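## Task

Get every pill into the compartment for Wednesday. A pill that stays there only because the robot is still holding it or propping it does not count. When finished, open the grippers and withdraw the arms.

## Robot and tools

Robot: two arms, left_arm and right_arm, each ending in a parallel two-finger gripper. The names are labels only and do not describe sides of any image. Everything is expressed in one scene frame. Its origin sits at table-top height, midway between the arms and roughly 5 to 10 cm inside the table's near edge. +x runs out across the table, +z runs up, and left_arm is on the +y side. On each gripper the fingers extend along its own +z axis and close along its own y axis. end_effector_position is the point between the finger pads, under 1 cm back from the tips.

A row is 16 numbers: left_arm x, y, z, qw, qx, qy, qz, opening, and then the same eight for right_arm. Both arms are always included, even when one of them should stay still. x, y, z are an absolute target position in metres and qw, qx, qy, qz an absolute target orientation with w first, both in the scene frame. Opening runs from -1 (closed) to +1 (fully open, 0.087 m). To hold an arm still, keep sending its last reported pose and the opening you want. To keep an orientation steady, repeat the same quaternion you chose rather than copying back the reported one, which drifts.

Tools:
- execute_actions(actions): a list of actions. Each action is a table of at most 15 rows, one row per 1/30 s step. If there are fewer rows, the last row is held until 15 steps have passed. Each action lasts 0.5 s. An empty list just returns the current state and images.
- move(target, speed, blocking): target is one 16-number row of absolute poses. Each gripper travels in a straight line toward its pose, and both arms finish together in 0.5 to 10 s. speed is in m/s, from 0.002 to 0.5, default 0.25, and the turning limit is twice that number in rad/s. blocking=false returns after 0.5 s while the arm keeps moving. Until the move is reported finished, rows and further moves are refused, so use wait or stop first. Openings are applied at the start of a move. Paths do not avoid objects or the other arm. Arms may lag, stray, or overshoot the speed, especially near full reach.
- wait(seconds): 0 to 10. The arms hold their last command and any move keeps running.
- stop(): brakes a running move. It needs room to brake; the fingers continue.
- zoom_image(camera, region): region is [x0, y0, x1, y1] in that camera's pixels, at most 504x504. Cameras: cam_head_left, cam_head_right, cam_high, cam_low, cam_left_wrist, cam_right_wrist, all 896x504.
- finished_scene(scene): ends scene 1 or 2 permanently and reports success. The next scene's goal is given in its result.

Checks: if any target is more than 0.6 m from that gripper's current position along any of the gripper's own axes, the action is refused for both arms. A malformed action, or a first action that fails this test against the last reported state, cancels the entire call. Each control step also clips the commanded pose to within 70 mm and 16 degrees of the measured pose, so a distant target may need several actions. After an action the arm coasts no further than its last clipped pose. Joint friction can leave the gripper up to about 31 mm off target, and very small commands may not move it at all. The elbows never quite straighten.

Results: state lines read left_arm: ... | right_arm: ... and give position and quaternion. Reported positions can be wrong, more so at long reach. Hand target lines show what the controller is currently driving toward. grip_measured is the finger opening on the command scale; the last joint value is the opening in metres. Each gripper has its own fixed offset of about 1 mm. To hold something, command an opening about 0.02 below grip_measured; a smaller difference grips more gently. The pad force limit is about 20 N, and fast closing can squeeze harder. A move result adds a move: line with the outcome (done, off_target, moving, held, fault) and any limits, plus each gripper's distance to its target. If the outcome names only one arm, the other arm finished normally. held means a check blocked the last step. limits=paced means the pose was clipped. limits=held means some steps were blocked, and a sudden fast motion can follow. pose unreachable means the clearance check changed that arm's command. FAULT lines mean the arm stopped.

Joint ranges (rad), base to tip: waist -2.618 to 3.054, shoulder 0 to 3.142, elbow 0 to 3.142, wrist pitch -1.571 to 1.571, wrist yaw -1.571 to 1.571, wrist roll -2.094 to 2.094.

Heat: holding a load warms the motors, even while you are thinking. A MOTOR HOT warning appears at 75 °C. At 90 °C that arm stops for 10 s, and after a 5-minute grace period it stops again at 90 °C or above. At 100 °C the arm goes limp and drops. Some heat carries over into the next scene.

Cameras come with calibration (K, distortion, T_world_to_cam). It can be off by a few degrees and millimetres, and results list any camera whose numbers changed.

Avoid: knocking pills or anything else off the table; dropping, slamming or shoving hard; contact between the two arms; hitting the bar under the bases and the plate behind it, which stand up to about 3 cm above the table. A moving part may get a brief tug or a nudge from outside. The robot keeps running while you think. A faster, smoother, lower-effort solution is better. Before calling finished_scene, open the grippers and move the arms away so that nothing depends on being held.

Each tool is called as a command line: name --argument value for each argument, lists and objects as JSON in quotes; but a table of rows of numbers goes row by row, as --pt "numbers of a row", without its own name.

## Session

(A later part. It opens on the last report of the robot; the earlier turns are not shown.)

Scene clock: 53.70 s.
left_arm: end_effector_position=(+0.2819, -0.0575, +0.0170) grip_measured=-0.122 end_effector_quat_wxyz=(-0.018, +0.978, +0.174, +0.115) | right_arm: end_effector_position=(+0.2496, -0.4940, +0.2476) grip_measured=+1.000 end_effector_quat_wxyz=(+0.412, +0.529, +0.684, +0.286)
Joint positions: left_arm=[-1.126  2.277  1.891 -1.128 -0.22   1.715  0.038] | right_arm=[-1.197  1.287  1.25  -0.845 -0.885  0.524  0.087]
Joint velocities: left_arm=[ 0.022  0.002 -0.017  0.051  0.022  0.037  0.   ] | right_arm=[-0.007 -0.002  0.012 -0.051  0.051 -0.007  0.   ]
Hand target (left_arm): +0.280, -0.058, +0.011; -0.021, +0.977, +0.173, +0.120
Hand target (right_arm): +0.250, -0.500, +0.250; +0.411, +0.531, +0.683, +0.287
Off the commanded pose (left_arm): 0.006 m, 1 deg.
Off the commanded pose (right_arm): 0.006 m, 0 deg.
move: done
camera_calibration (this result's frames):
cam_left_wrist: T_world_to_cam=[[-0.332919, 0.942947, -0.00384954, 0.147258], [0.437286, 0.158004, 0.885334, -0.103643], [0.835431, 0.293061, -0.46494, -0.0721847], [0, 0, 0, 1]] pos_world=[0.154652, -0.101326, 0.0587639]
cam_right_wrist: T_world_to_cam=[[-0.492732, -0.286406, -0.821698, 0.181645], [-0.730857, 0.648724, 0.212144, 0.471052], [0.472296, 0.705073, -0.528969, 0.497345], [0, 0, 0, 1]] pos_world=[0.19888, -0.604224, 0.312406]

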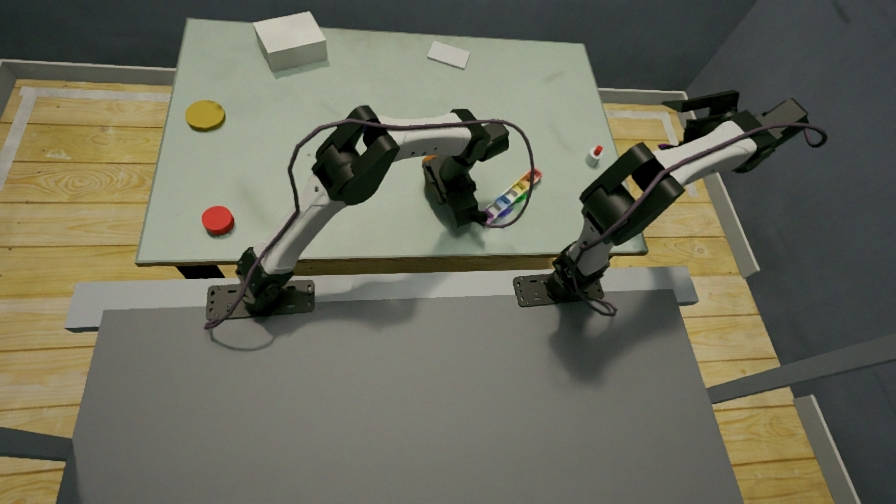

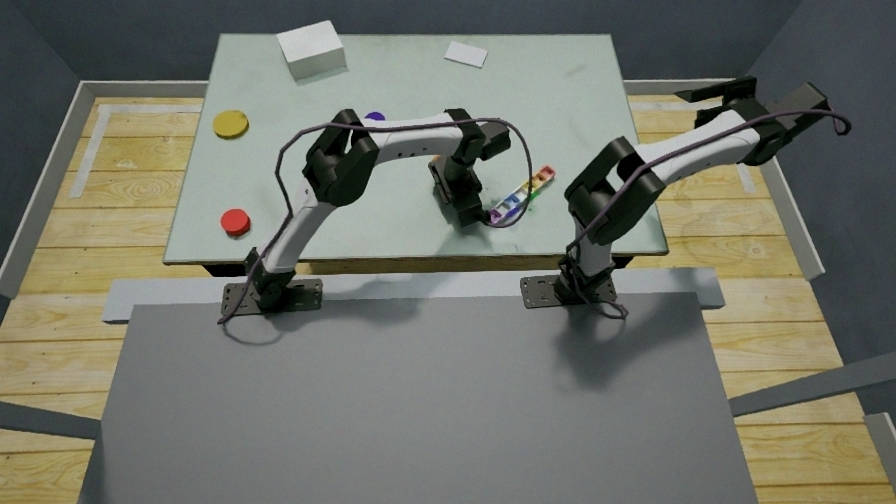

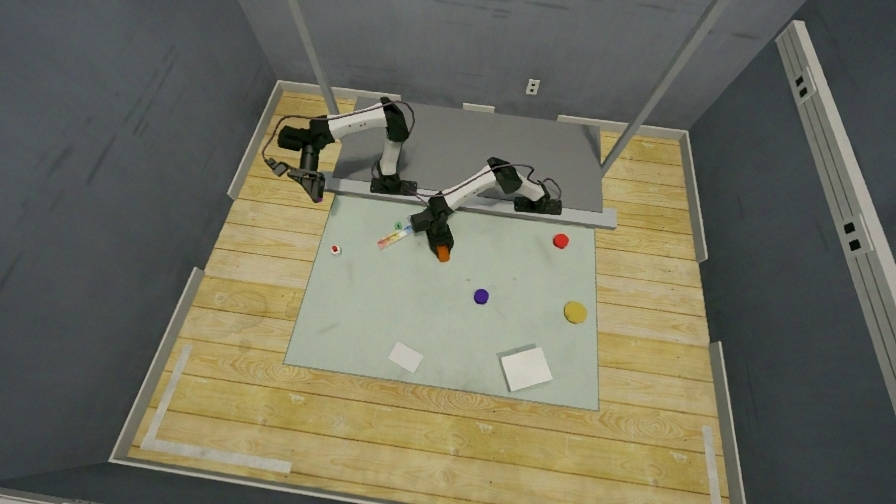

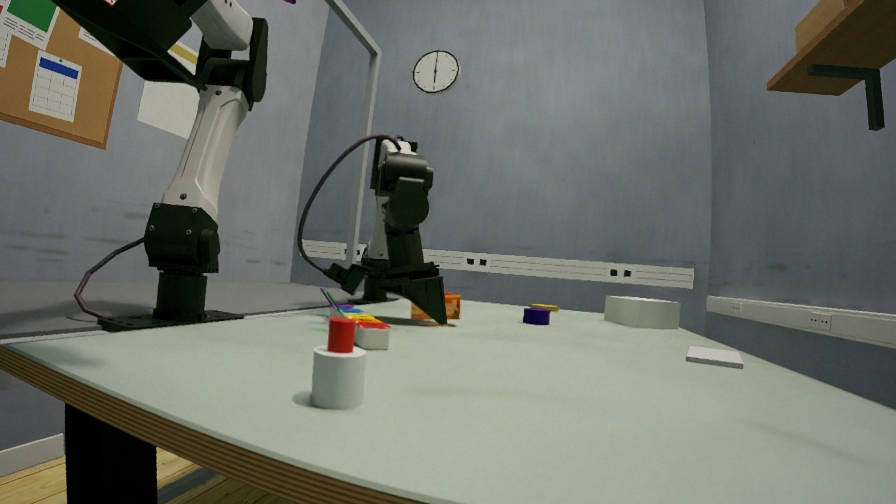

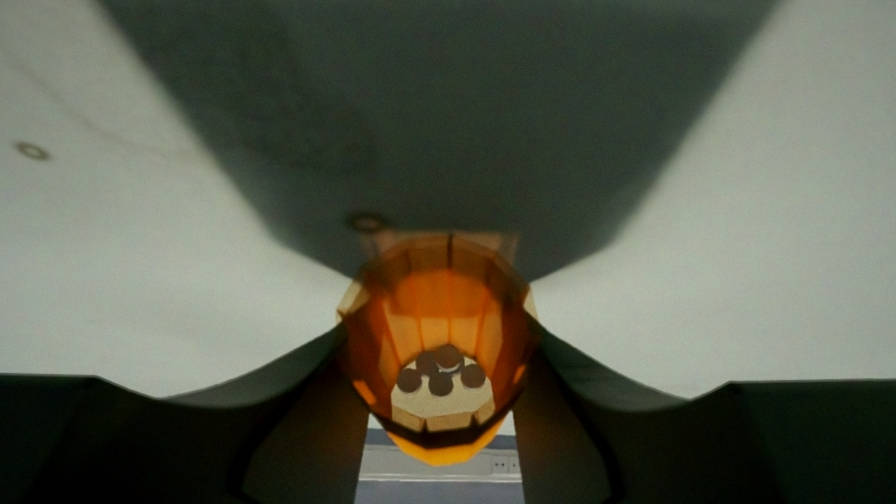

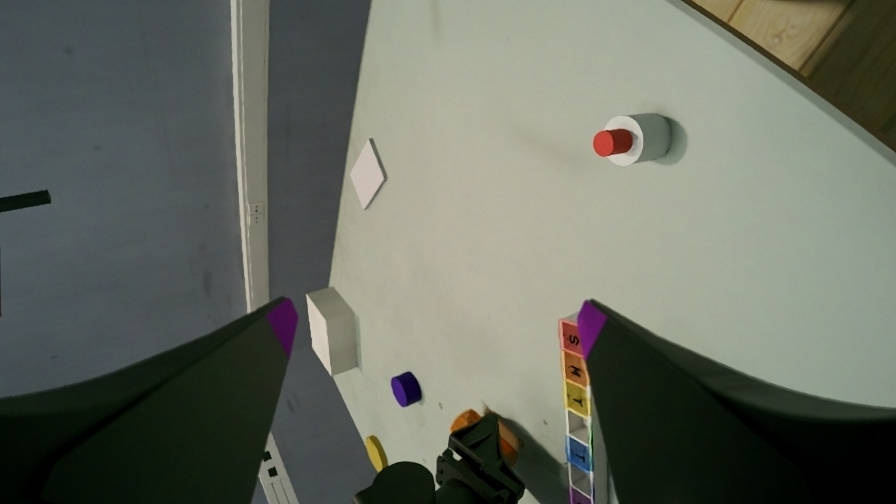

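move --target '[0.28,-0.058,0.005,-0.021,0.978,0.173,0.12,-0.15,0.25,-0.5,0.25,0.411,0.531,0.683,0.287,1]' --speed 0.02

move --target '[0.28,-0.058,0.012,-0.021,0.978,0.173,0.12,0.2,0.25,-0.5,0.25,0.411,0.531,0.683,0.287,1]' --speed 0.02

move --target '[0.28,-0.058,0.02,0.038,0.961,0.17,-0.213,0.2,0.25,-0.5,0.25,0.411,0.531,0.683,0.287,1]' --speed 0.1

zoom_image --camera "cam_low" --region '[340, 200, 540, 350]'

Scene clock: 57.20 s.
left_arm: end_effector_position=(+0.2822, -0.0576, +0.0146) grip_measured=-0.122 end_effector_quat_wxyz=(-0.018, +0.978, +0.173, +0.119) | right_arm: end_effector_position=(+0.2496, -0.4940, +0.2476) grip_measured=+1.000 end_effector_quat_wxyz=(+0.412, +0.529, +0.684, +0.286)
Joint positions: left_arm=[-1.128  2.277  1.879 -1.113 -0.228  1.715  0.038] | right_arm=[-1.197  1.287  1.25  -0.845 -0.885  0.524  0.087]
Joint velocities: left_arm=[-0.007 -0.002 -0.002 -0.066  0.081 -0.007 -0.001] | right_arm=[-0.007 -0.007  0.002  0.037  0.007  0.037  0.   ]
Hand target (left_arm): +0.280, -0.058, +0.005; -0.021, +0.977, +0.173, +0.120
Hand target (right_arm): +0.250, -0.500, +0.250; +0.411, +0.531, +0.683, +0.287
Off the commanded pose (left_arm): 0.010 m, 0 deg.
Off the commanded pose (right_arm): 0.006 m, 0 deg.
move: done
camera_calibration (this result's frames):
cam_left_wrist: T_world_to_cam=[[-0.331344, 0.943497, -0.00497105, 0.146964], [0.43034, 0.155814, 0.889117, -0.0999044], [0.839654, 0.292464, -0.457652, -0.0748768], [0, 0, 0, 1]] pos_world=[0.154559, -0.101195, 0.0552897]
cam_right_wrist: T_world_to_cam=[[-0.492732, -0.286406, -0.821698, 0.181645], [-0.730857, 0.648724, 0.212144, 0.471052], [0.472296, 0.705073, -0.528969, 0.497345], [0, 0, 0, 1]] pos_world=[0.19888, -0.604224, 0.312406]

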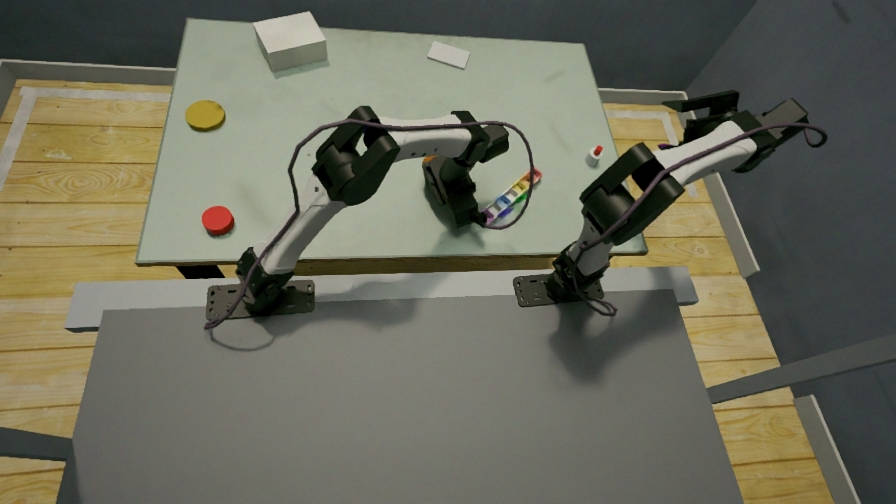

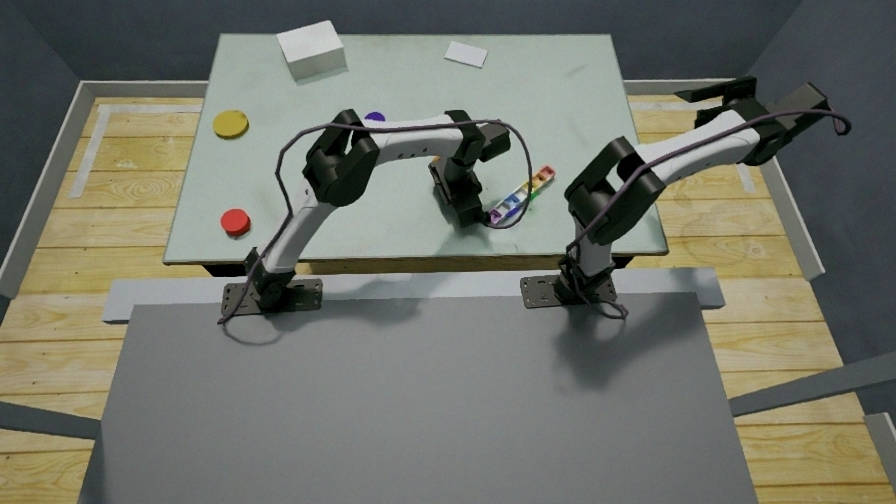

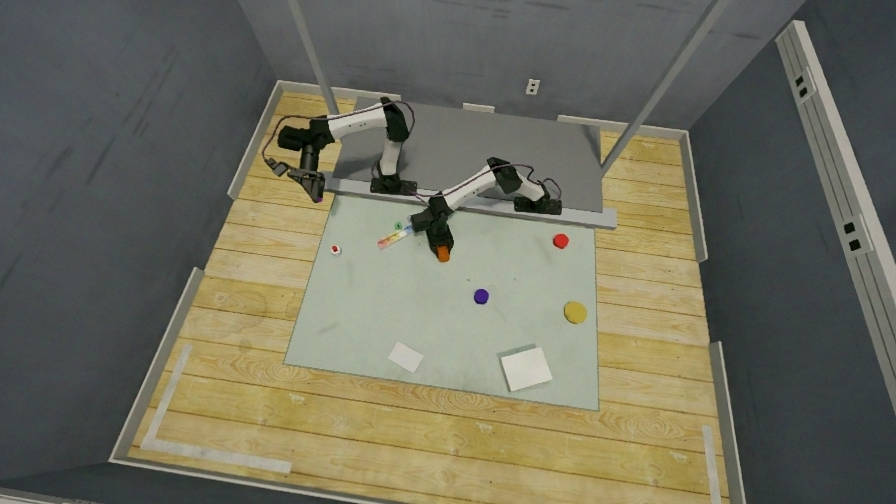

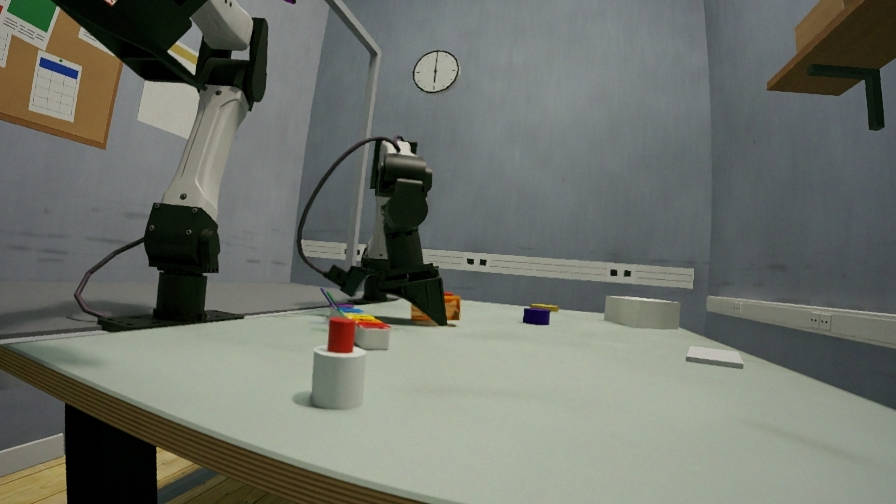

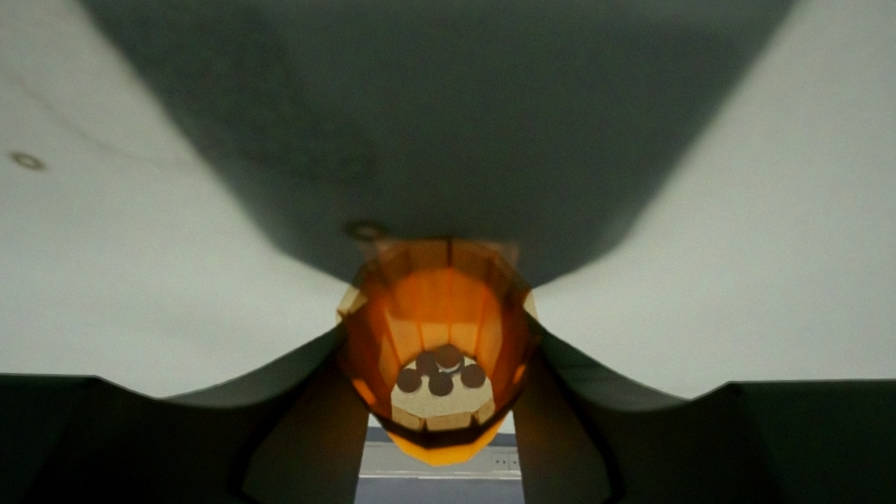

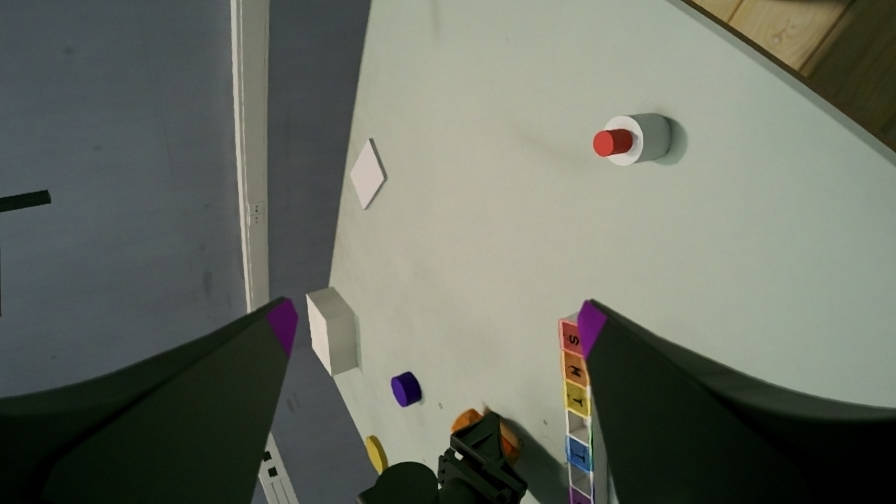

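Scene clock: 57.90 s.
left_arm: end_effector_position=(+0.2830, -0.0587, +0.0148) grip_measured=+0.200 end_effector_quat_wxyz=(-0.016, +0.977, +0.173, +0.121) | right_arm: end_effector_position=(+0.2496, -0.4940, +0.2476) grip_measured=+1.000 end_effector_quat_wxyz=(+0.412, +0.529, +0.684, +0.286)
Joint positions: left_arm=[-1.128  2.277  1.879 -1.107 -0.229  1.715  0.052] | right_arm=[-1.197  1.287  1.25  -0.845 -0.885  0.524  0.087]
Joint velocities: left_arm=[-0.002 -0.002 -0.002 -0.007  0.051 -0.081 -0.001] | right_arm=[ 0.007  0.002 -0.007 -0.007  0.007  0.051  0.   ]
Hand target (left_arm): +0.280, -0.058, +0.012; -0.021, +0.977, +0.173, +0.120
Hand target (right_arm): +0.250, -0.500, +0.250; +0.411, +0.531, +0.683, +0.287
Off the commanded pose (left_arm): 0.004 m, 1 deg.
Off the commanded pose (right_arm): 0.006 m, 0 deg.
move: done
camera_calibration (this result's frames):
cam_left_wrist: T_world_to_cam=[[-0.331296, 0.943465, -0.0108308, 0.148424], [0.42689, 0.160119, 0.890015, -0.0990348], [0.841432, 0.290235, -0.455803, -0.0758074], [0, 0, 0, 1]] pos_world=[0.155236, -0.102173, 0.0551967]
cam_right_wrist: T_world_to_cam=[[-0.492732, -0.286406, -0.821698, 0.181645], [-0.730857, 0.648724, 0.212144, 0.471052], [0.472296, 0.705073, -0.528969, 0.497345], [0, 0, 0, 1]] pos_world=[0.19888, -0.604224, 0.312406]

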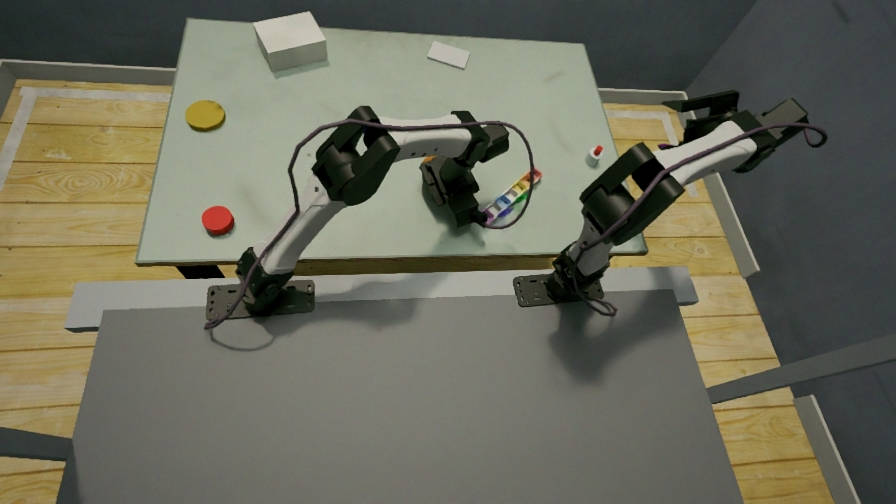

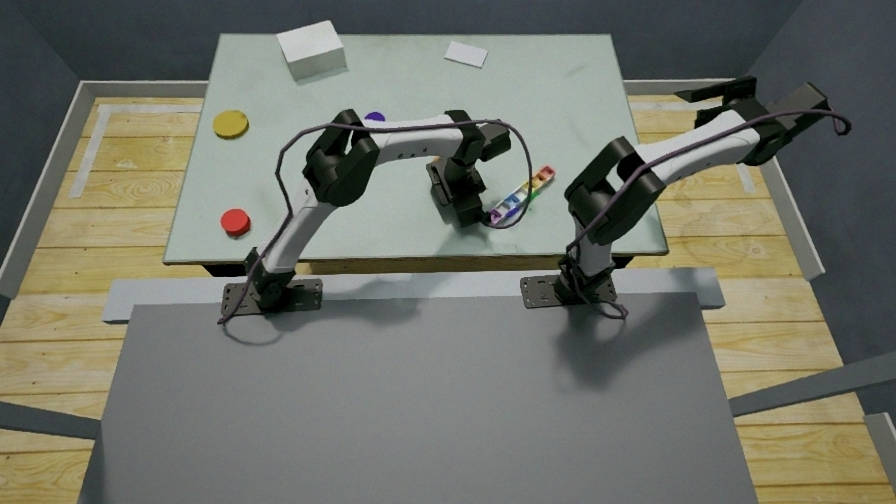

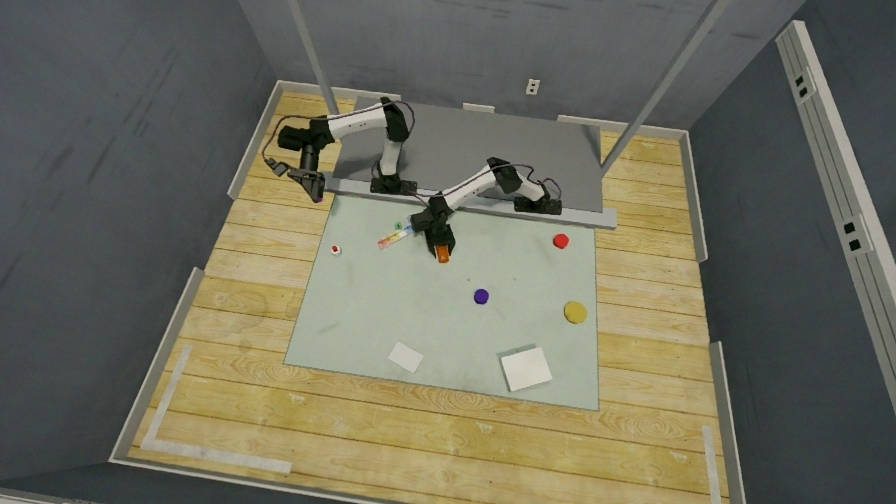

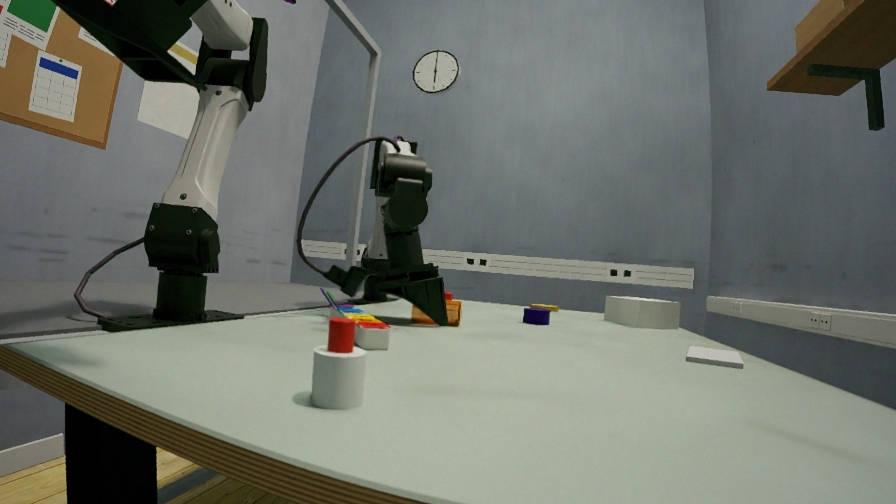

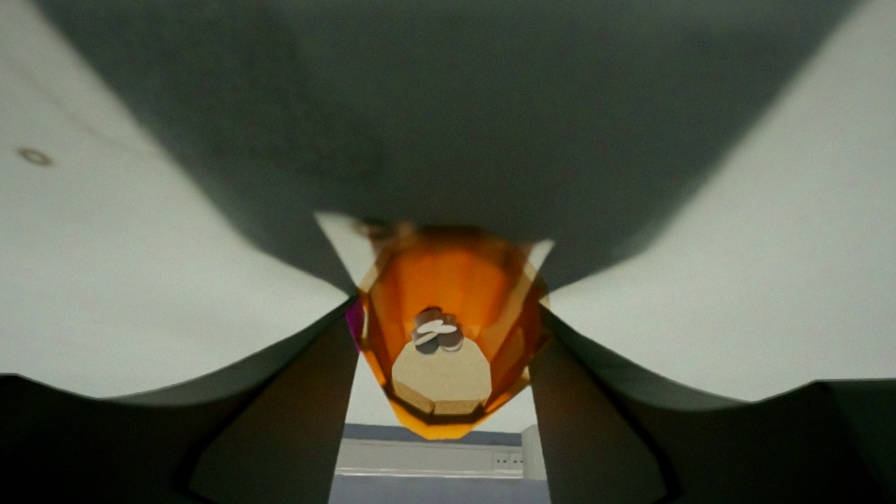

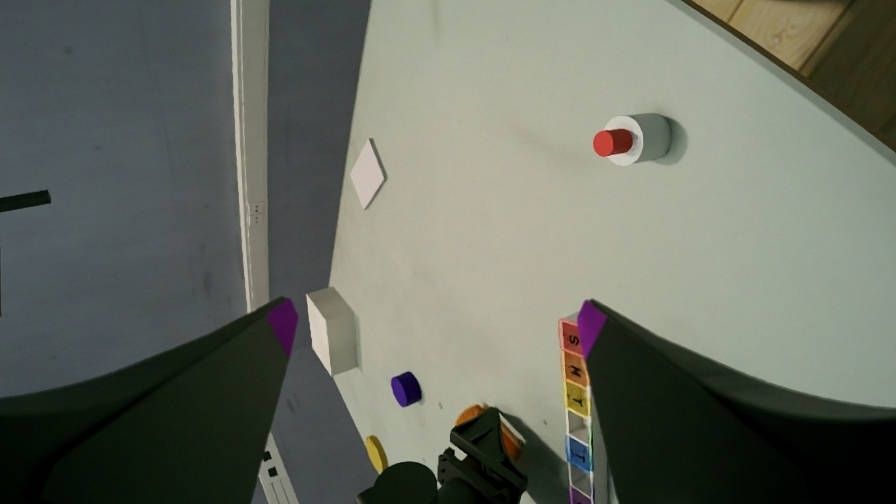

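Scene clock: 61.83 s.
left_arm: end_effector_position=(+0.2771, -0.0622, +0.0198) grip_measured=+0.200 end_effector_quat_wxyz=(+0.045, +0.963, +0.166, -0.207) | right_arm: end_effector_position=(+0.2496, -0.4940, +0.2476) grip_measured=+1.000 end_effector_quat_wxyz=(+0.412, +0.529, +0.684, +0.286)
Joint positions: left_arm=[-0.894  2.505  2.362 -1.563  0.417  1.986  0.052] | right_arm=[-1.197  1.287  1.25  -0.845 -0.885  0.524  0.087]
Joint velocities: left_arm=[-0.012  0.002 -0.012 -0.081  0.022  0.007  0.001] | right_arm=[-0.002  0.007  0.012 -0.022  0.037 -0.037  0.   ]
Hand target (left_arm): +0.279, -0.059, +0.020; +0.044, +0.961, +0.169, -0.213
Hand target (right_arm): +0.250, -0.500, +0.250; +0.411, +0.531, +0.683, +0.287
Off the commanded pose (left_arm): 0.005 m, 1 deg.
Off the commanded pose (right_arm): 0.006 m, 0 deg.
joint sent to its limit (left arm) — the command would take joint 4 (wrist pitch) past its lower limit, so that joint was sent only as far as its limit.
move: done
camera_calibration (this result's frames):
cam_left_wrist: T_world_to_cam=[[-0.329963, 0.943669, -0.0247738, 0.149709], [0.856114, 0.310199, 0.413335, -0.200525], [0.397736, 0.115176, -0.910242, 0.0534587], [0, 0, 0, 1]] pos_world=[0.199808, -0.0852303, 0.135253]
cam_right_wrist: T_world_to_cam=[[-0.492732, -0.286406, -0.821698, 0.181645], [-0.730857, 0.648724, 0.212144, 0.471052], [0.472296, 0.705073, -0.528969, 0.497345], [0, 0, 0, 1]] pos_world=[0.19888, -0.604224, 0.312406]

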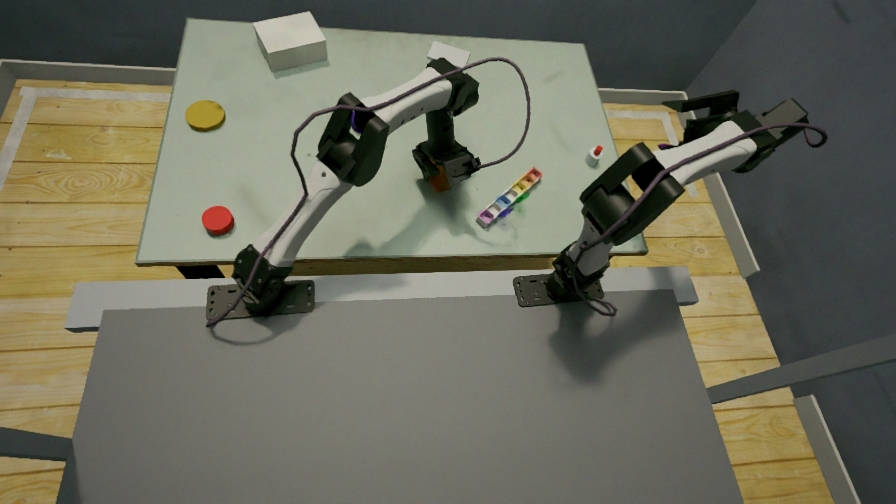

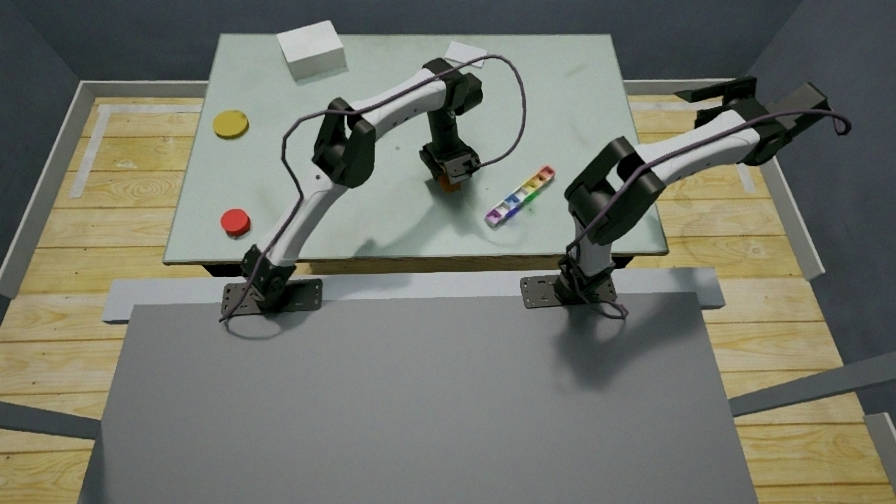

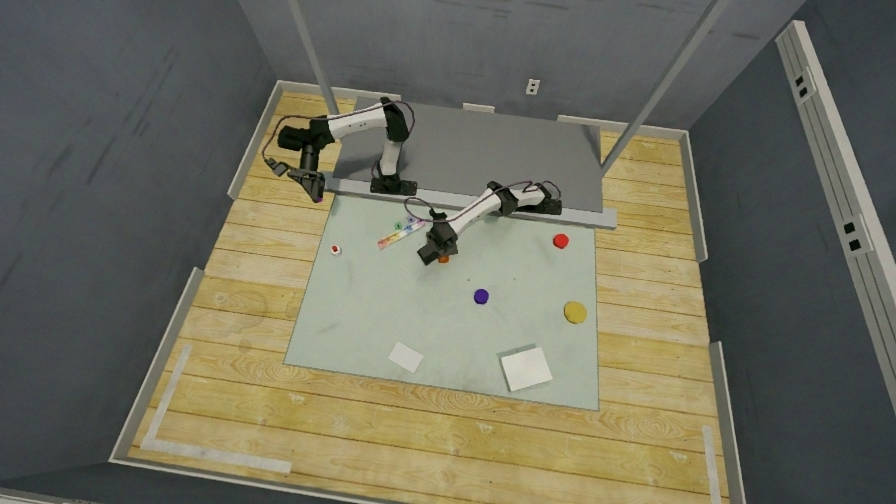

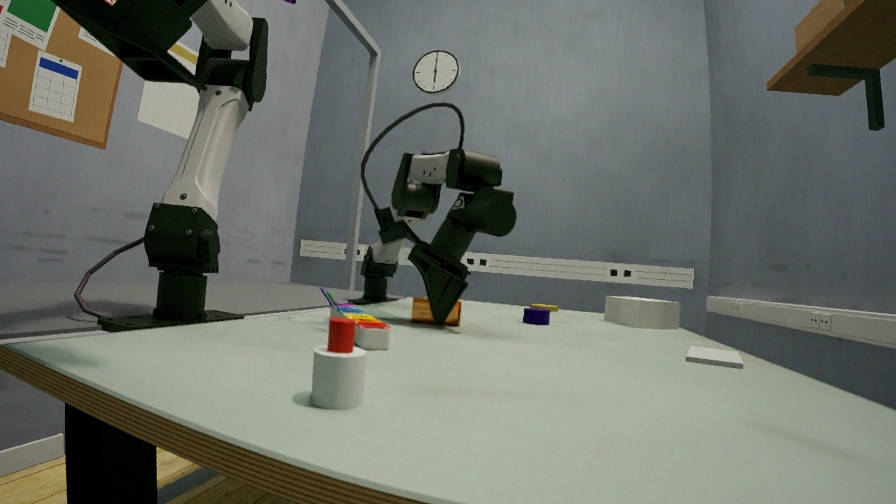

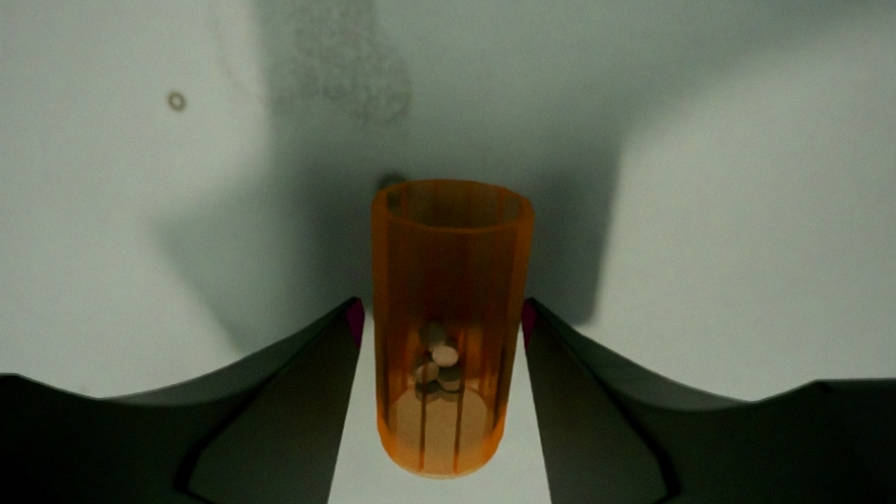

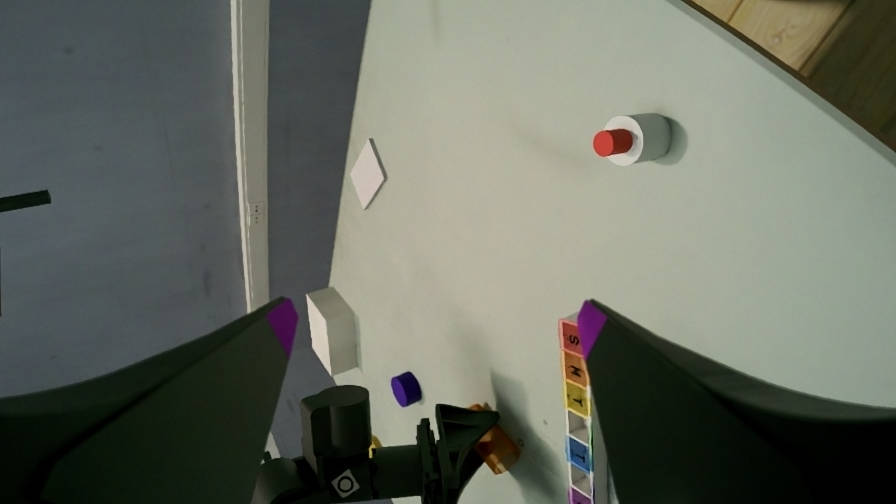

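Region (340, 200, 540, 350) of cam_low's 896x504 image, scaled by 2.520, with more detail than that image has; it fills the top 378 rows of this view, and the rest is white.

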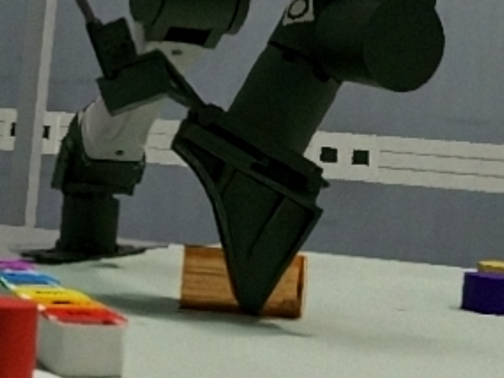

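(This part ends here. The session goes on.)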